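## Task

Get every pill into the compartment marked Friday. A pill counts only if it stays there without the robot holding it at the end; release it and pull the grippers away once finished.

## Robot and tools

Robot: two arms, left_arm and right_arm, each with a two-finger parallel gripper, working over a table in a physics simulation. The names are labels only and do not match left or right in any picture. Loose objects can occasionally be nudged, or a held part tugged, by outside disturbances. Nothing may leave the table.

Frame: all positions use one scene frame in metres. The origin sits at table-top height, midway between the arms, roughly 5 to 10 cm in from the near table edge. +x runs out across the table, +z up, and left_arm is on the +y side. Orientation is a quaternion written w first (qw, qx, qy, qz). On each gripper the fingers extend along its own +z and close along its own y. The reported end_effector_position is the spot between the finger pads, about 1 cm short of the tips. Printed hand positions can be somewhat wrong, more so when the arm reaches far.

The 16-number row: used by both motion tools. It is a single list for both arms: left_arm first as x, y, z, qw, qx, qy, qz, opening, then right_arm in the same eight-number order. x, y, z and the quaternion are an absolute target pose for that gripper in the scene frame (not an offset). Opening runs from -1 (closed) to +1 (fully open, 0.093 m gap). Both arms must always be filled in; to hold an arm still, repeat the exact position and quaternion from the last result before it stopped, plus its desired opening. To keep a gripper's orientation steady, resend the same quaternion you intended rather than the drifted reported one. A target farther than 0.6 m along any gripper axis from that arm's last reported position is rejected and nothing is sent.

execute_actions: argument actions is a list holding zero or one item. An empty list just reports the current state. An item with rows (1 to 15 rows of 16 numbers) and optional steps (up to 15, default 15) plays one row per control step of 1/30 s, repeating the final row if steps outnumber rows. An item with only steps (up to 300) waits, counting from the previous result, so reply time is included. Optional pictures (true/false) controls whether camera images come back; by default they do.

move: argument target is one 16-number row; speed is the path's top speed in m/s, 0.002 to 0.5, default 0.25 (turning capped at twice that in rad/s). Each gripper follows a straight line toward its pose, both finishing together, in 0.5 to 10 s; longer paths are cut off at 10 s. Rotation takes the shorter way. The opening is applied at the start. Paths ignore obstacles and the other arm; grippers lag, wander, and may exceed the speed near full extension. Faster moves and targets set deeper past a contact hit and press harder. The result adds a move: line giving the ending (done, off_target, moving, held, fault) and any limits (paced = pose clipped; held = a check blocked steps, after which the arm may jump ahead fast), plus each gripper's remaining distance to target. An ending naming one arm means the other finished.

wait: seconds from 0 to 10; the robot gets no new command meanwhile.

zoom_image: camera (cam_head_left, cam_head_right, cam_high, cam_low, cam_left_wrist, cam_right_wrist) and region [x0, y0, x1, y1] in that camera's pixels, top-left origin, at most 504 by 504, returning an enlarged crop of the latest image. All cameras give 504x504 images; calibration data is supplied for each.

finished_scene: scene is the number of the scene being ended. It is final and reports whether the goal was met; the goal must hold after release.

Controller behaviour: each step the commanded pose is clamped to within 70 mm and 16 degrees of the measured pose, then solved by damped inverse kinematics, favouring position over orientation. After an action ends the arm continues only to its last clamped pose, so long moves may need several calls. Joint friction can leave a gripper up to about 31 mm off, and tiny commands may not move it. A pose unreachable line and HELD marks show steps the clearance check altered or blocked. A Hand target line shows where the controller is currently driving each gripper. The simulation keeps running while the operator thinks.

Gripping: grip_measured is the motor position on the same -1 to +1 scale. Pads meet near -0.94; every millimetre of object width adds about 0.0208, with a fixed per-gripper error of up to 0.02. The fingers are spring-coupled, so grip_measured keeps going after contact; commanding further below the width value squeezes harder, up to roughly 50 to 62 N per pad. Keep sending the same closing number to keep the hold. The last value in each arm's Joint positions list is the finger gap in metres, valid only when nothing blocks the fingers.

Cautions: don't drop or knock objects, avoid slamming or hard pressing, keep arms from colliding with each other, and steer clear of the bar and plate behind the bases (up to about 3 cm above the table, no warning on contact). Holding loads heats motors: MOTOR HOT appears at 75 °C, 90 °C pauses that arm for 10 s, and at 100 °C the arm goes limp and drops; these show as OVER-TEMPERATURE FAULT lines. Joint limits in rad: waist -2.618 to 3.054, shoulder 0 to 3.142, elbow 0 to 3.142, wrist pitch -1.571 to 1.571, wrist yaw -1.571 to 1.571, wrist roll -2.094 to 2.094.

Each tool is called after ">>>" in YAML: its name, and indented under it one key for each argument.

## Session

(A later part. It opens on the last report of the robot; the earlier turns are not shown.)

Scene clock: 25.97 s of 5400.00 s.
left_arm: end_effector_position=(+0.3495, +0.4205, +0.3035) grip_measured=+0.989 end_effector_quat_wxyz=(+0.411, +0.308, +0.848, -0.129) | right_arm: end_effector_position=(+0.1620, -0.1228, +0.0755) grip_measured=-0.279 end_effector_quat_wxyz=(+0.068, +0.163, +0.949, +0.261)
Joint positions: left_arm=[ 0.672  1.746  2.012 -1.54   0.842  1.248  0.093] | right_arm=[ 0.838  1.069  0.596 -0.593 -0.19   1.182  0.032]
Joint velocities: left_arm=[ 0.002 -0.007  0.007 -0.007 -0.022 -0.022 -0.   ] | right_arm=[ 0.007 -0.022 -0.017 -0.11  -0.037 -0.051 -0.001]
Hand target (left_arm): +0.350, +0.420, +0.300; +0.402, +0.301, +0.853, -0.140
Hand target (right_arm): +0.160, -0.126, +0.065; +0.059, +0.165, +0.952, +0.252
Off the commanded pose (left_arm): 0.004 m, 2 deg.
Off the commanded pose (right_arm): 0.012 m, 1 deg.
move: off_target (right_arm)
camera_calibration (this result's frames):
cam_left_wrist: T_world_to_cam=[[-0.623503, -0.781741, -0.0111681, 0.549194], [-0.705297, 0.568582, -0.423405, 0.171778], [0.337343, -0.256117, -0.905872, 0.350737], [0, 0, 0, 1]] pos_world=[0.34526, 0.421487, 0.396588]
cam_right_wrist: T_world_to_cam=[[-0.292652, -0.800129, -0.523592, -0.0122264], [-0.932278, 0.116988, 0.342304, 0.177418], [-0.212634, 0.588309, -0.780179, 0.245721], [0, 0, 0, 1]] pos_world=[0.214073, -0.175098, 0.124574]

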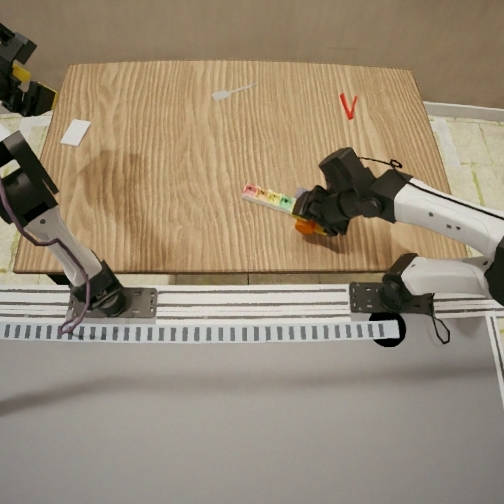

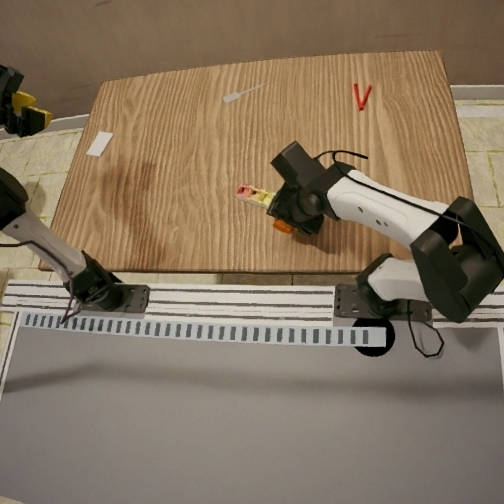

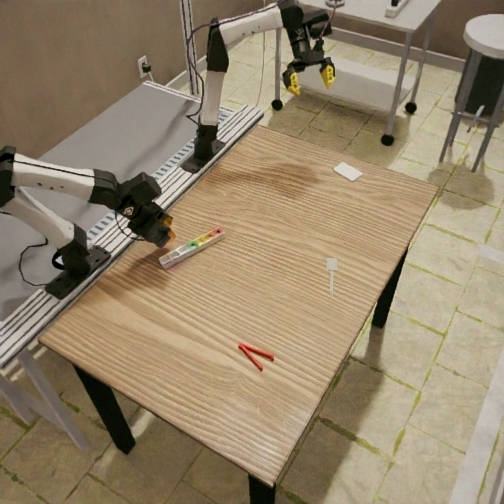

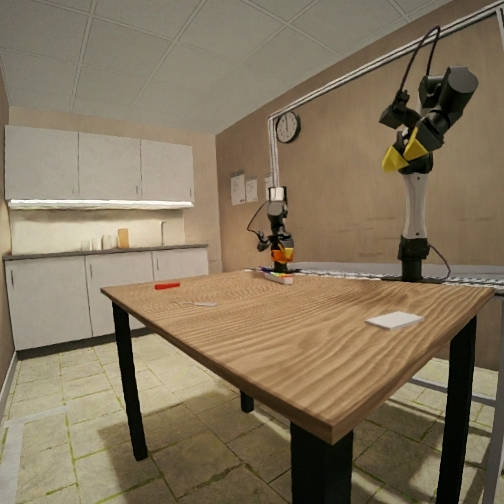

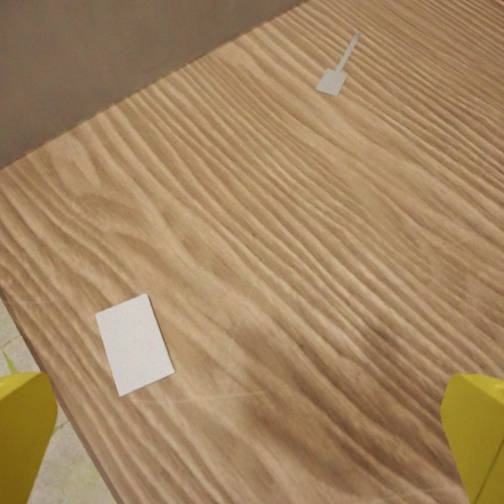

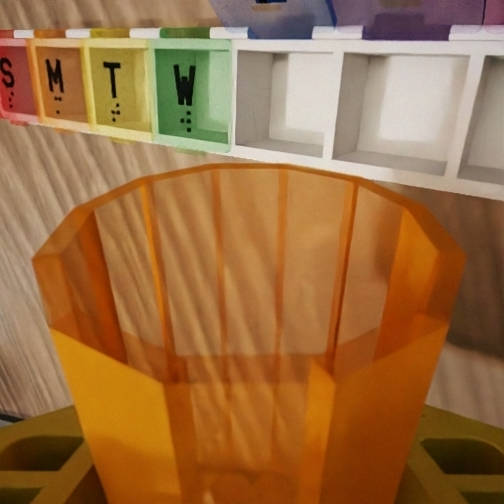

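>>> move:
  target: [0.35,0.42,0.3,0.4,0.3,0.85,-0.14,1, 0.165,-0.1275,0.053,-0.005,0.181,0.947,0.264,-0.32]
  speed: 0.02

>>> zoom_image:
  camera: "cam_low"
  region: [240,220,320,295]

Scene clock: 30.73 s of 5400.00 s.
left_arm: end_effector_position=(+0.3495, +0.4205, +0.3035) grip_measured=+0.989 end_effector_quat_wxyz=(+0.411, +0.308, +0.848, -0.129) | right_arm: end_effector_position=(+0.1646, -0.1265, +0.0592) grip_measured=-0.279 end_effector_quat_wxyz=(+0.000, +0.180, +0.947, +0.266)
Joint positions: left_arm=[ 0.672  1.746  2.012 -1.54   0.842  1.248  0.093] | right_arm=[ 0.719  1.17   0.596 -0.586 -0.347  1.125  0.032]
Joint velocities: left_arm=[ 0.002  0.002  0.002 -0.037  0.051  0.022  0.001] | right_arm=[-0.012 -0.007 -0.002  0.051  0.022 -0.081 -0.   ]
Hand target (left_arm): +0.350, +0.420, +0.300; +0.402, +0.301, +0.853, -0.140
Hand target (right_arm): +0.165, -0.127, +0.054; -0.005, +0.181, +0.947, +0.264
Off the commanded pose (left_arm): 0.004 m, 2 deg.
Off the commanded pose (right_arm): 0.006 m, 1 deg.
move: done
camera_calibration (this result's frames):
cam_left_wrist: T_world_to_cam=[[-0.623503, -0.781741, -0.0111681, 0.549194], [-0.705297, 0.568582, -0.423405, 0.171778], [0.337343, -0.256117, -0.905872, 0.350737], [0, 0, 0, 1]] pos_world=[0.34526, 0.421487, 0.396588]
cam_right_wrist: T_world_to_cam=[[-0.361647, -0.78286, -0.506302, -0.0104924], [-0.876885, 0.101158, 0.469936, 0.167108], [-0.316678, 0.61392, -0.723061, 0.252693], [0, 0, 0, 1]] pos_world=[0.222762, -0.180252, 0.0988704]

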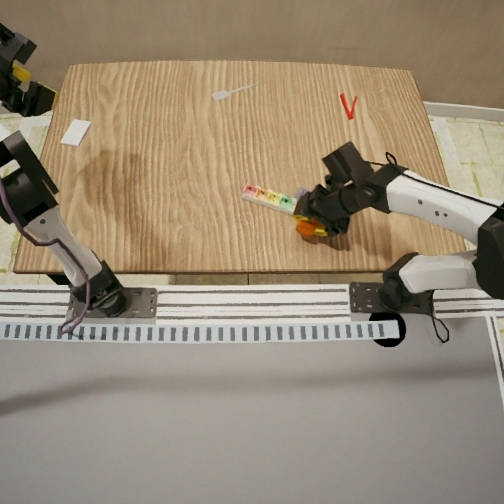

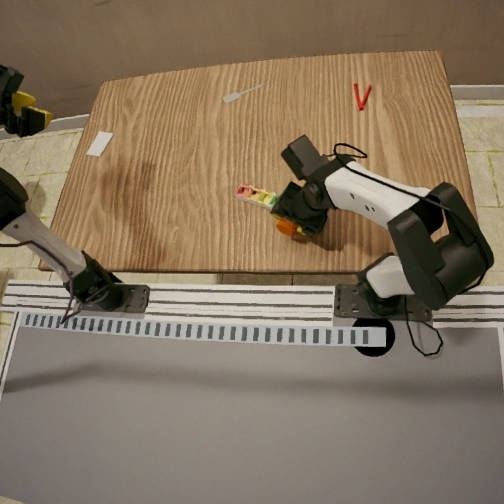

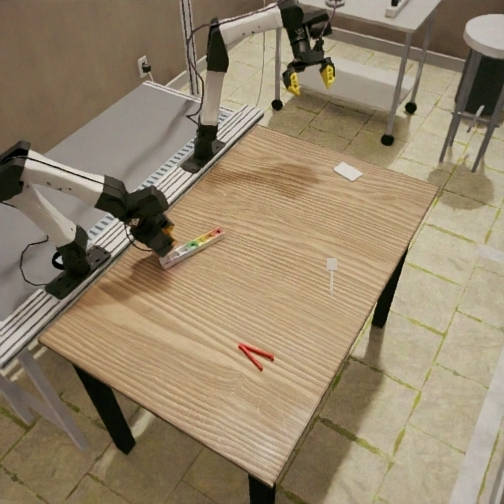

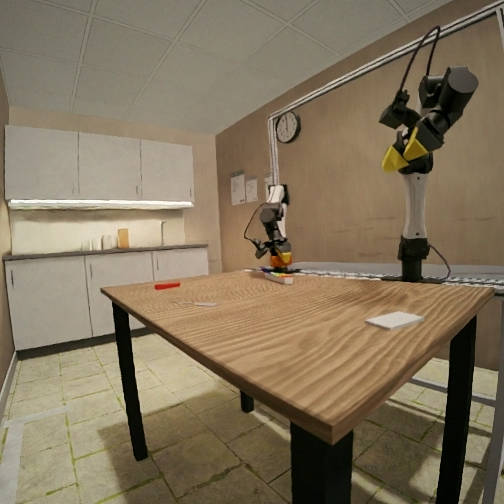

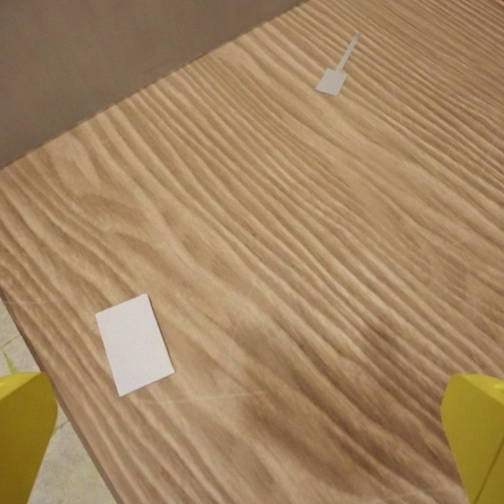

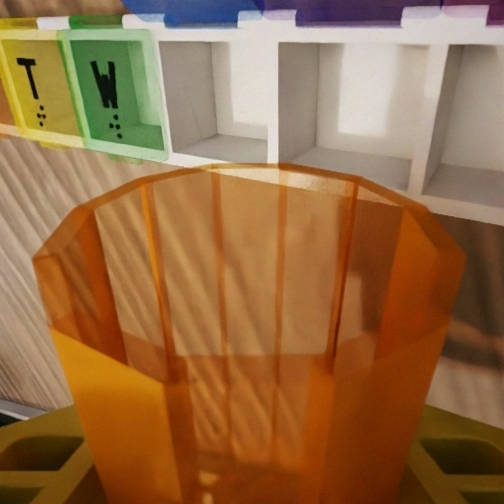

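Region (240, 220, 320, 295) of cam_low's 504x504 image, scaled by 6.300, with more detail than that image has; it fills the top 472 rows of this view, and the rest is white.

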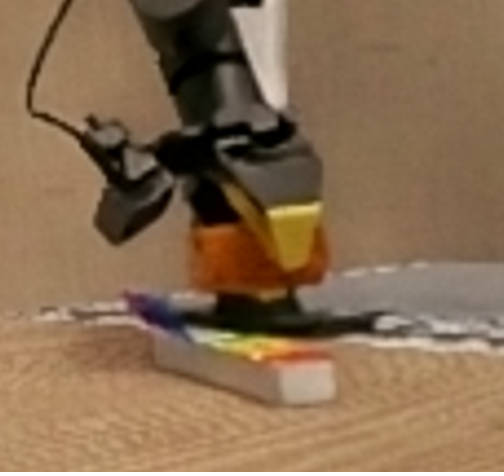

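>>> move:
  target: [0.35,0.42,0.3,0.4,0.3,0.85,-0.14,1, 0.173,-0.126,0.060,-0.088,0.202,0.935,0.276,-0.32]
  speed: 0.018

>>> zoom_image:
  camera: "cam_low"
  region: [240,220,320,295]

Scene clock: 36.60 s of 5400.00 s.
left_arm: end_effector_position=(+0.3495, +0.4205, +0.3035) grip_measured=+0.989 end_effector_quat_wxyz=(+0.411, +0.308, +0.848, -0.129) | right_arm: end_effector_position=(+0.1659, -0.1290, +0.0557) grip_measured=-0.279 end_effector_quat_wxyz=(-0.089, +0.204, +0.937, +0.270)
Joint positions: left_arm=[ 0.672  1.746  2.012 -1.54   0.842  1.248  0.093] | right_arm=[ 0.6    1.304  0.665 -0.673 -0.519  1.054  0.032]
Joint velocities: left_arm=[-0.007 -0.007 -0.017  0.007  0.051 -0.037 -0.001] | right_arm=[-0.017  0.002 -0.007  0.066  0.037 -0.007  0.   ]
Hand target (left_arm): +0.350, +0.420, +0.300; +0.402, +0.301, +0.853, -0.140
Hand target (right_arm): +0.173, -0.126, +0.061; -0.088, +0.202, +0.936, +0.276
Off the commanded pose (left_arm): 0.004 m, 2 deg.
Off the commanded pose (right_arm): 0.009 m, 1 deg.
move: done
camera_calibration (this result's frames):
cam_left_wrist: T_world_to_cam=[[-0.623503, -0.781741, -0.0111681, 0.549194], [-0.705297, 0.568582, -0.423405, 0.171778], [0.337343, -0.256117, -0.905872, 0.350737], [0, 0, 0, 1]] pos_world=[0.34526, 0.421487, 0.396588]
cam_right_wrist: T_world_to_cam=[[-0.449614, -0.760471, -0.468542, 0.00161663], [-0.778172, 0.0759653, 0.62344, 0.142035], [-0.438515, 0.644913, -0.625932, 0.270937], [0, 0, 0, 1]] pos_world=[0.230065, -0.184291, 0.0817954]

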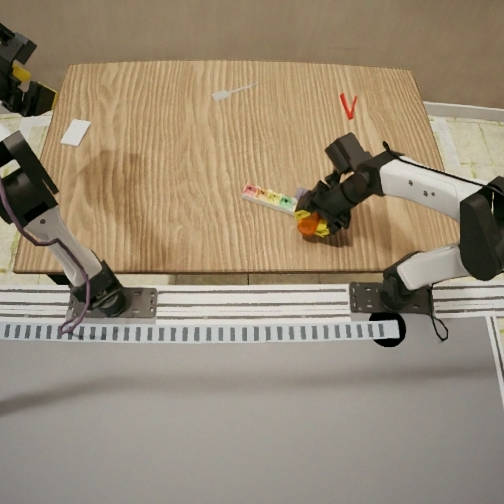

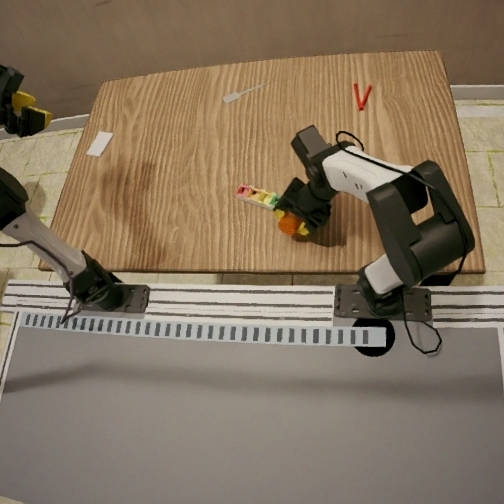

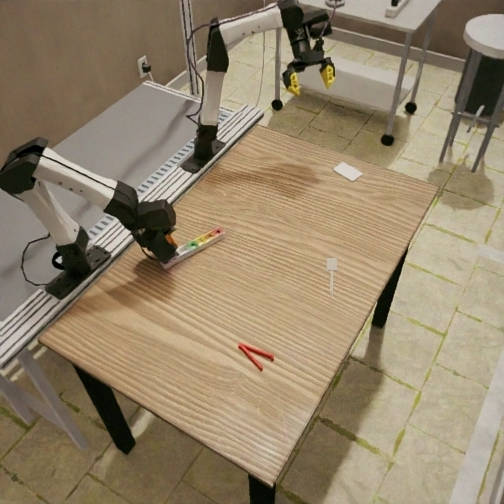

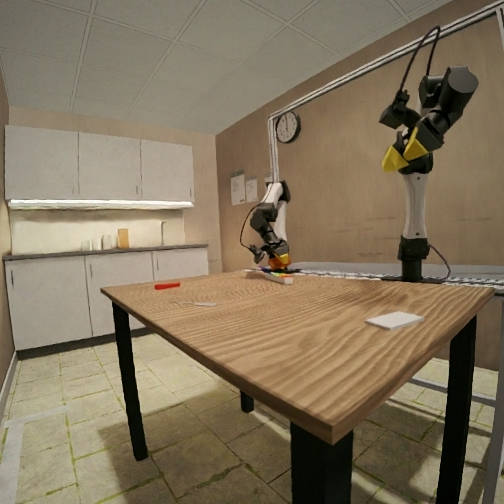

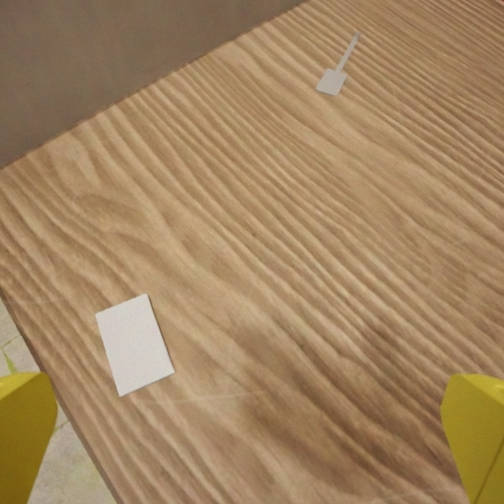

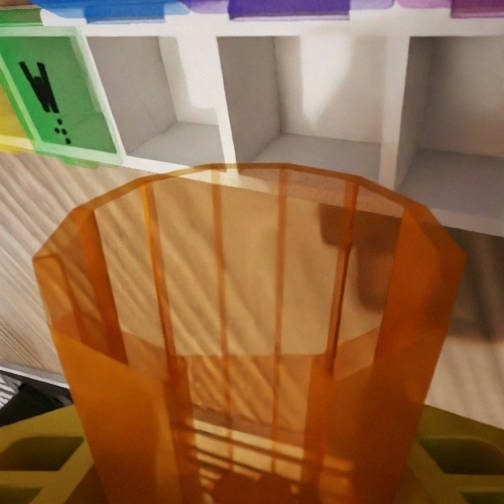

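Region (240, 220, 320, 295) of cam_low's 504x504 image, scaled by 6.300, with more detail than that image has; it fills the top 472 rows of this view, and the rest is white.

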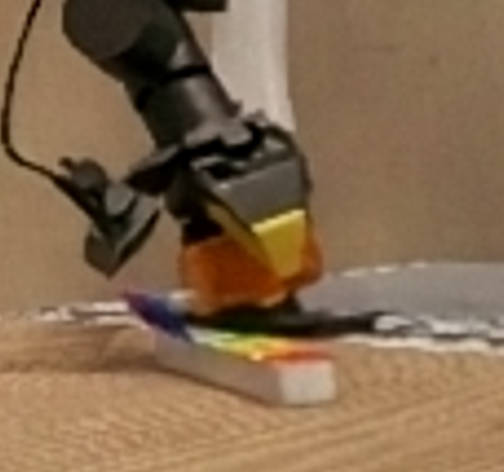

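>>> move:
  target: [0.35,0.42,0.3,0.4,0.3,0.85,-0.14,1, 0.181,-0.122,0.068,-0.088,0.202,0.935,0.276,-0.32]
  speed: 0.01

Scene clock: 39.37 s of 5400.00 s.
left_arm: end_effector_position=(+0.3495, +0.4205, +0.3035) grip_measured=+0.989 end_effector_quat_wxyz=(+0.411, +0.308, +0.848, -0.129) | right_arm: end_effector_position=(+0.1739, -0.1251, +0.0632) grip_measured=-0.279 end_effector_quat_wxyz=(-0.089, +0.203, +0.937, +0.271)
Joint positions: left_arm=[ 0.672  1.746  2.012 -1.54   0.842  1.248  0.093] | right_arm=[ 0.595  1.331  0.715 -0.698 -0.522  1.047  0.032]
Joint velocities: left_arm=[ 0.012 -0.007  0.002 -0.022 -0.051 -0.007  0.   ] | right_arm=[-0.002  0.002  0.002  0.095 -0.051 -0.051 -0.001]
Hand target (left_arm): +0.350, +0.420, +0.300; +0.402, +0.301, +0.853, -0.140
Hand target (right_arm): +0.181, -0.122, +0.068; -0.088, +0.202, +0.935, +0.276
Off the commanded pose (left_arm): 0.004 m, 2 deg.
Off the commanded pose (right_arm): 0.009 m, 1 deg.
move: done
camera_calibration (this result's frames):
cam_left_wrist: T_world_to_cam=[[-0.623503, -0.781741, -0.0111681, 0.549194], [-0.705297, 0.568582, -0.423405, 0.171778], [0.337343, -0.256117, -0.905872, 0.350737], [0, 0, 0, 1]] pos_world=[0.34526, 0.421487, 0.396588]
cam_right_wrist: T_world_to_cam=[[-0.448764, -0.759957, -0.470187, 0.0117353], [-0.77845, 0.0740319, 0.623325, 0.143033], [-0.438891, 0.645744, -0.624812, 0.276727], [0, 0, 0, 1]] pos_world=[0.238064, -0.180365, 0.0892639]

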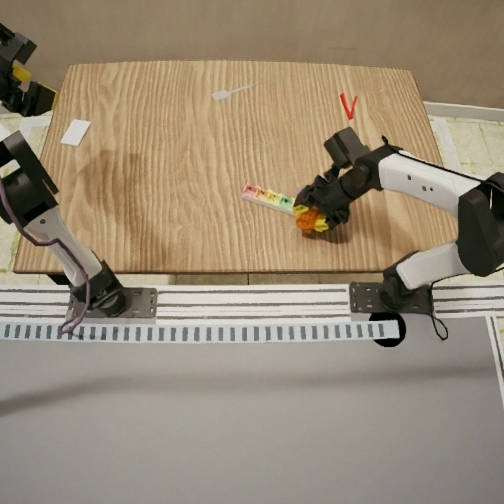

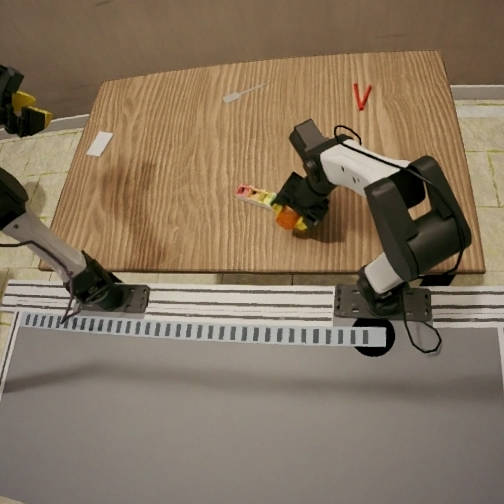

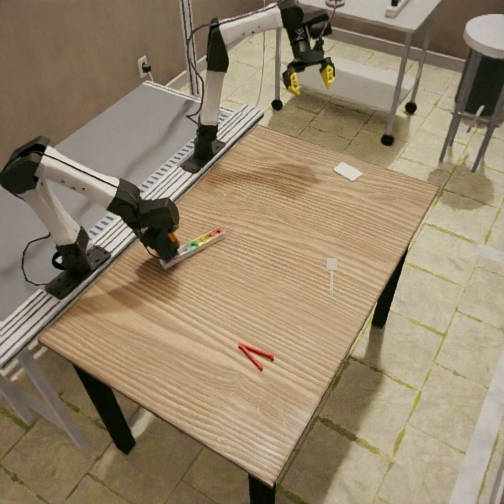

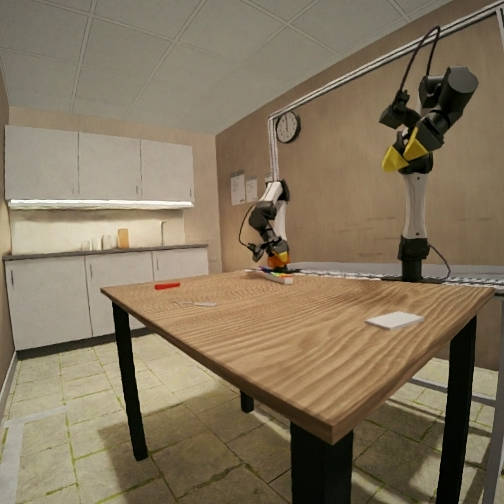

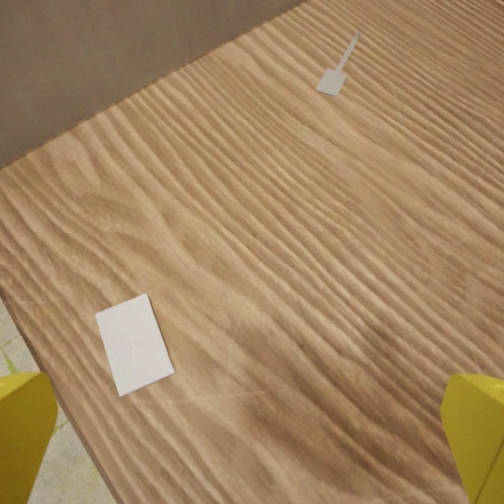

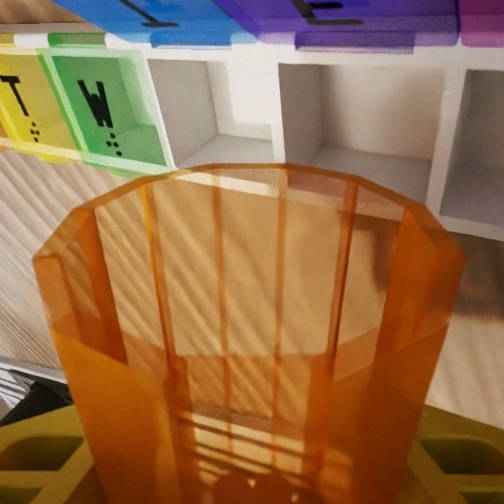

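>>> move:
  target: [0.35,0.42,0.3,0.4,0.3,0.85,-0.14,1, 0.185,-0.124,0.075,-0.170,0.221,0.916,0.286,-0.32]
  speed: 0.014

>>> zoom_image:
  camera: "cam_low"
  region: [240,220,320,295]

Scene clock: 46.17 s of 5400.00 s.
left_arm: end_effector_position=(+0.3495, +0.4205, +0.3035) grip_measured=+0.989 end_effector_quat_wxyz=(+0.411, +0.308, +0.848, -0.129) | right_arm: end_effector_position=(+0.1776, -0.1262, +0.0714) grip_measured=-0.279 end_effector_quat_wxyz=(-0.171, +0.222, +0.918, +0.280)
Joint positions: left_arm=[ 0.672  1.746  2.012 -1.54   0.842  1.248  0.093] | right_arm=[ 0.502  1.456  0.82  -0.84  -0.664  0.967  0.032]
Joint velocities: left_arm=[-0.022  0.002  0.012 -0.037  0.007 -0.037  0.   ] | right_arm=[-0.002  0.007  0.017 -0.007  0.007 -0.037 -0.001]
Hand target (left_arm): +0.350, +0.420, +0.300; +0.402, +0.301, +0.853, -0.140
Hand target (right_arm): +0.185, -0.123, +0.076; -0.170, +0.221, +0.917, +0.286
Off the commanded pose (left_arm): 0.004 m, 2 deg.
Off the commanded pose (right_arm): 0.009 m, 1 deg.
move: done
camera_calibration (this result's frames):
cam_left_wrist: T_world_to_cam=[[-0.623503, -0.781741, -0.0111681, 0.549194], [-0.705297, 0.568582, -0.423405, 0.171778], [0.337343, -0.256117, -0.905872, 0.350737], [0, 0, 0, 1]] pos_world=[0.34526, 0.421487, 0.396588]
cam_right_wrist: T_world_to_cam=[[-0.523182, -0.734279, -0.432568, 0.030187], [-0.665801, 0.0353341, 0.745292, 0.107312], [-0.531968, 0.677928, -0.507369, 0.296364], [0, 0, 0, 1]] pos_world=[0.244898, -0.18254, 0.083445]

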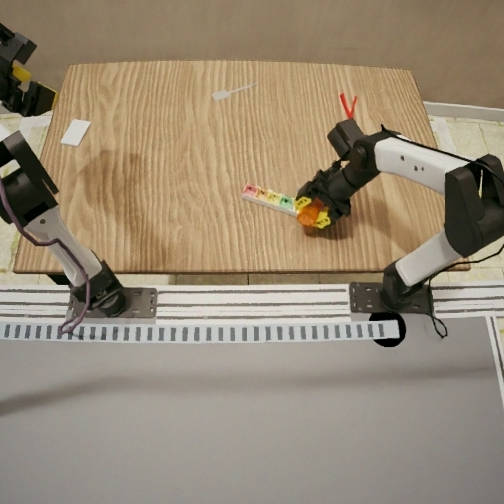

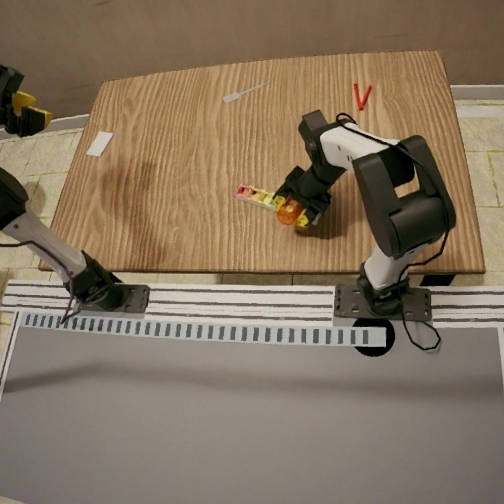

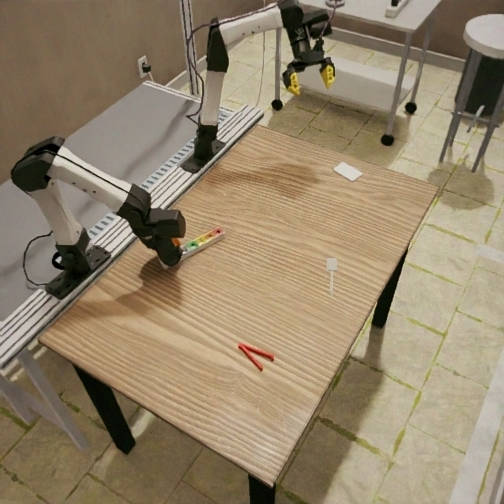

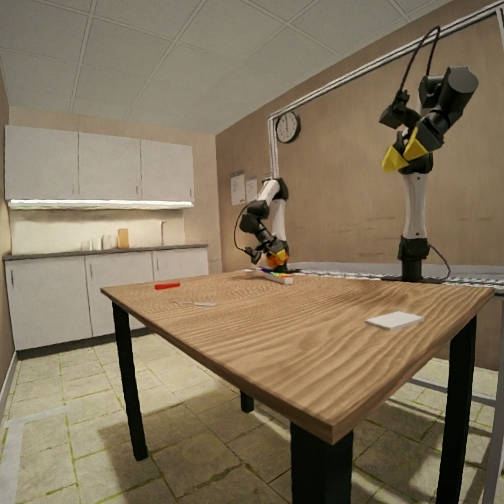

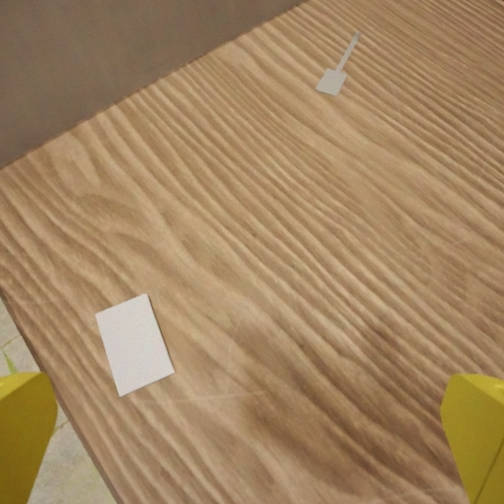

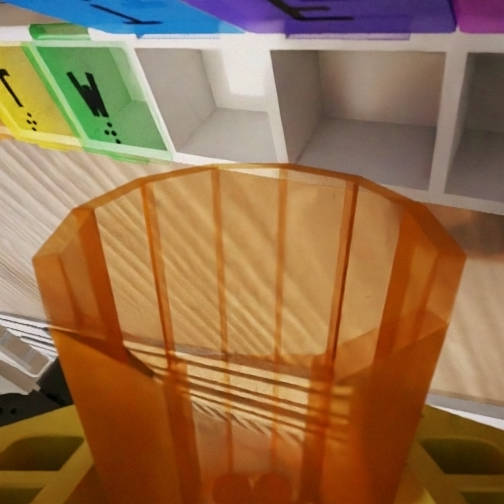

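Region (240, 220, 320, 295) of cam_low's 504x504 image, scaled by 6.300, with more detail than that image has; it fills the top 472 rows of this view, and the rest is white.

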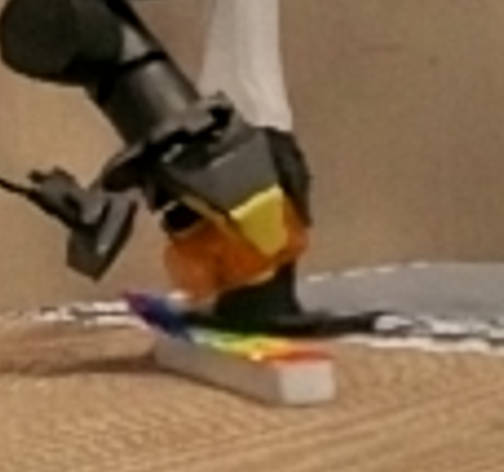

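>>> move:
  target: [0.35,0.42,0.3,0.4,0.3,0.85,-0.14,1, 0.190,-0.126,0.079,-0.235,0.235,0.896,0.293,-0.32]
  speed: 0.009

Scene clock: 54.50 s of 5400.00 s.
left_arm: end_effector_position=(+0.3495, +0.4205, +0.3035) grip_measured=+0.989 end_effector_quat_wxyz=(+0.411, +0.308, +0.848, -0.129) | right_arm: end_effector_position=(+0.1826, -0.1279, +0.0759) grip_measured=-0.279 end_effector_quat_wxyz=(-0.236, +0.236, +0.898, +0.286)
Joint positions: left_arm=[ 0.672  1.746  2.012 -1.54   0.842  1.248  0.093] | right_arm=[ 0.436  1.575  0.906 -0.963 -0.763  0.884  0.032]
Joint velocities: left_arm=[-0.012 -0.002 -0.002 -0.007 -0.066  0.037  0.   ] | right_arm=[-0.002  0.002  0.007  0.007  0.037 -0.022 -0.001]
Hand target (left_arm): +0.350, +0.420, +0.300; +0.402, +0.301, +0.853, -0.140
Hand target (right_arm): +0.190, -0.126, +0.080; -0.235, +0.235, +0.896, +0.293
Off the commanded pose (left_arm): 0.004 m, 2 deg.
Off the commanded pose (right_arm): 0.008 m, 1 deg.
move: done
camera_calibration (this result's frames):
cam_left_wrist: T_world_to_cam=[[-0.623503, -0.781741, -0.0111681, 0.549194], [-0.705297, 0.568582, -0.423405, 0.171778], [0.337343, -0.256117, -0.905872, 0.350737], [0, 0, 0, 1]] pos_world=[0.34526, 0.421487, 0.396588]
cam_right_wrist: T_world_to_cam=[[-0.578029, -0.714408, -0.39434, 0.0431504], [-0.562209, -0.00160112, 0.826994, 0.0775125], [-0.591442, 0.699728, -0.400721, 0.30796], [0, 0, 0, 1]] pos_world=[0.250661, -0.184537, 0.0763196]

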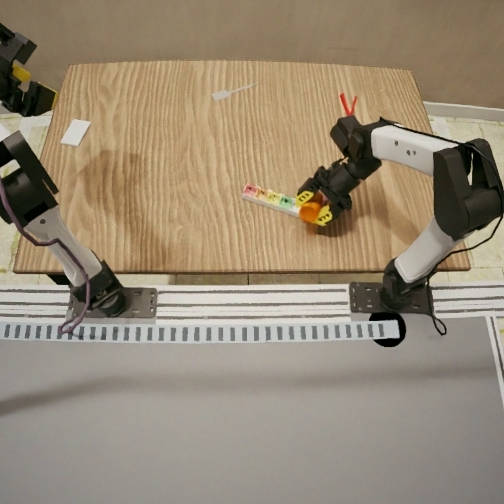

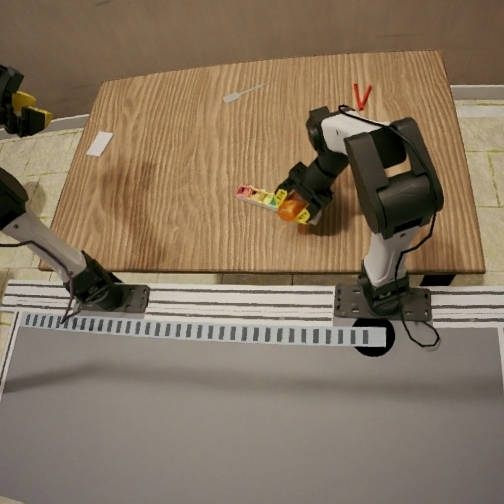

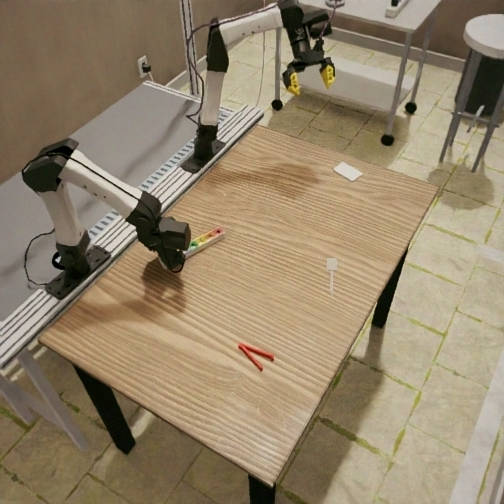

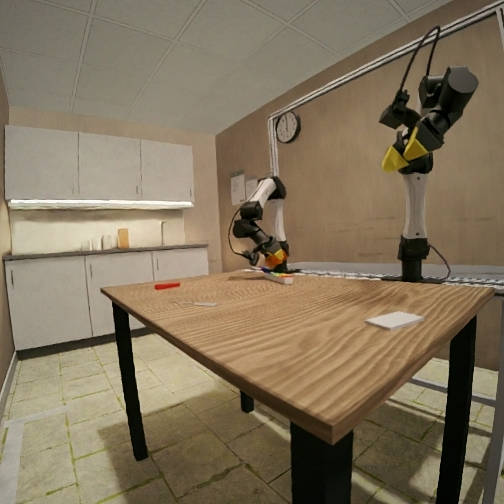

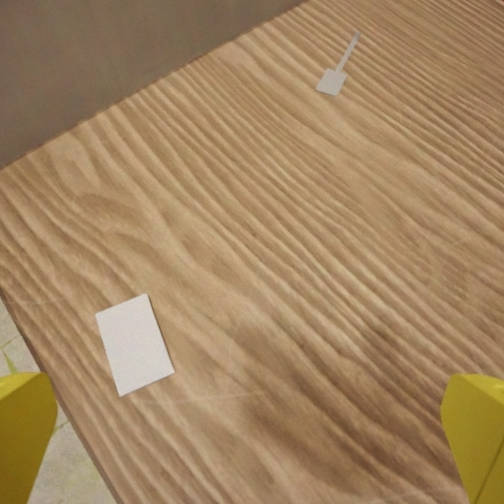

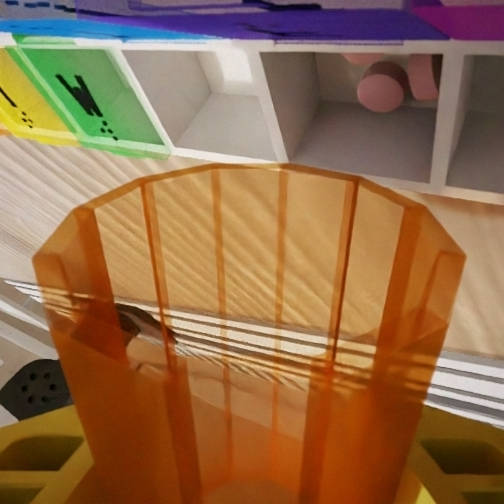

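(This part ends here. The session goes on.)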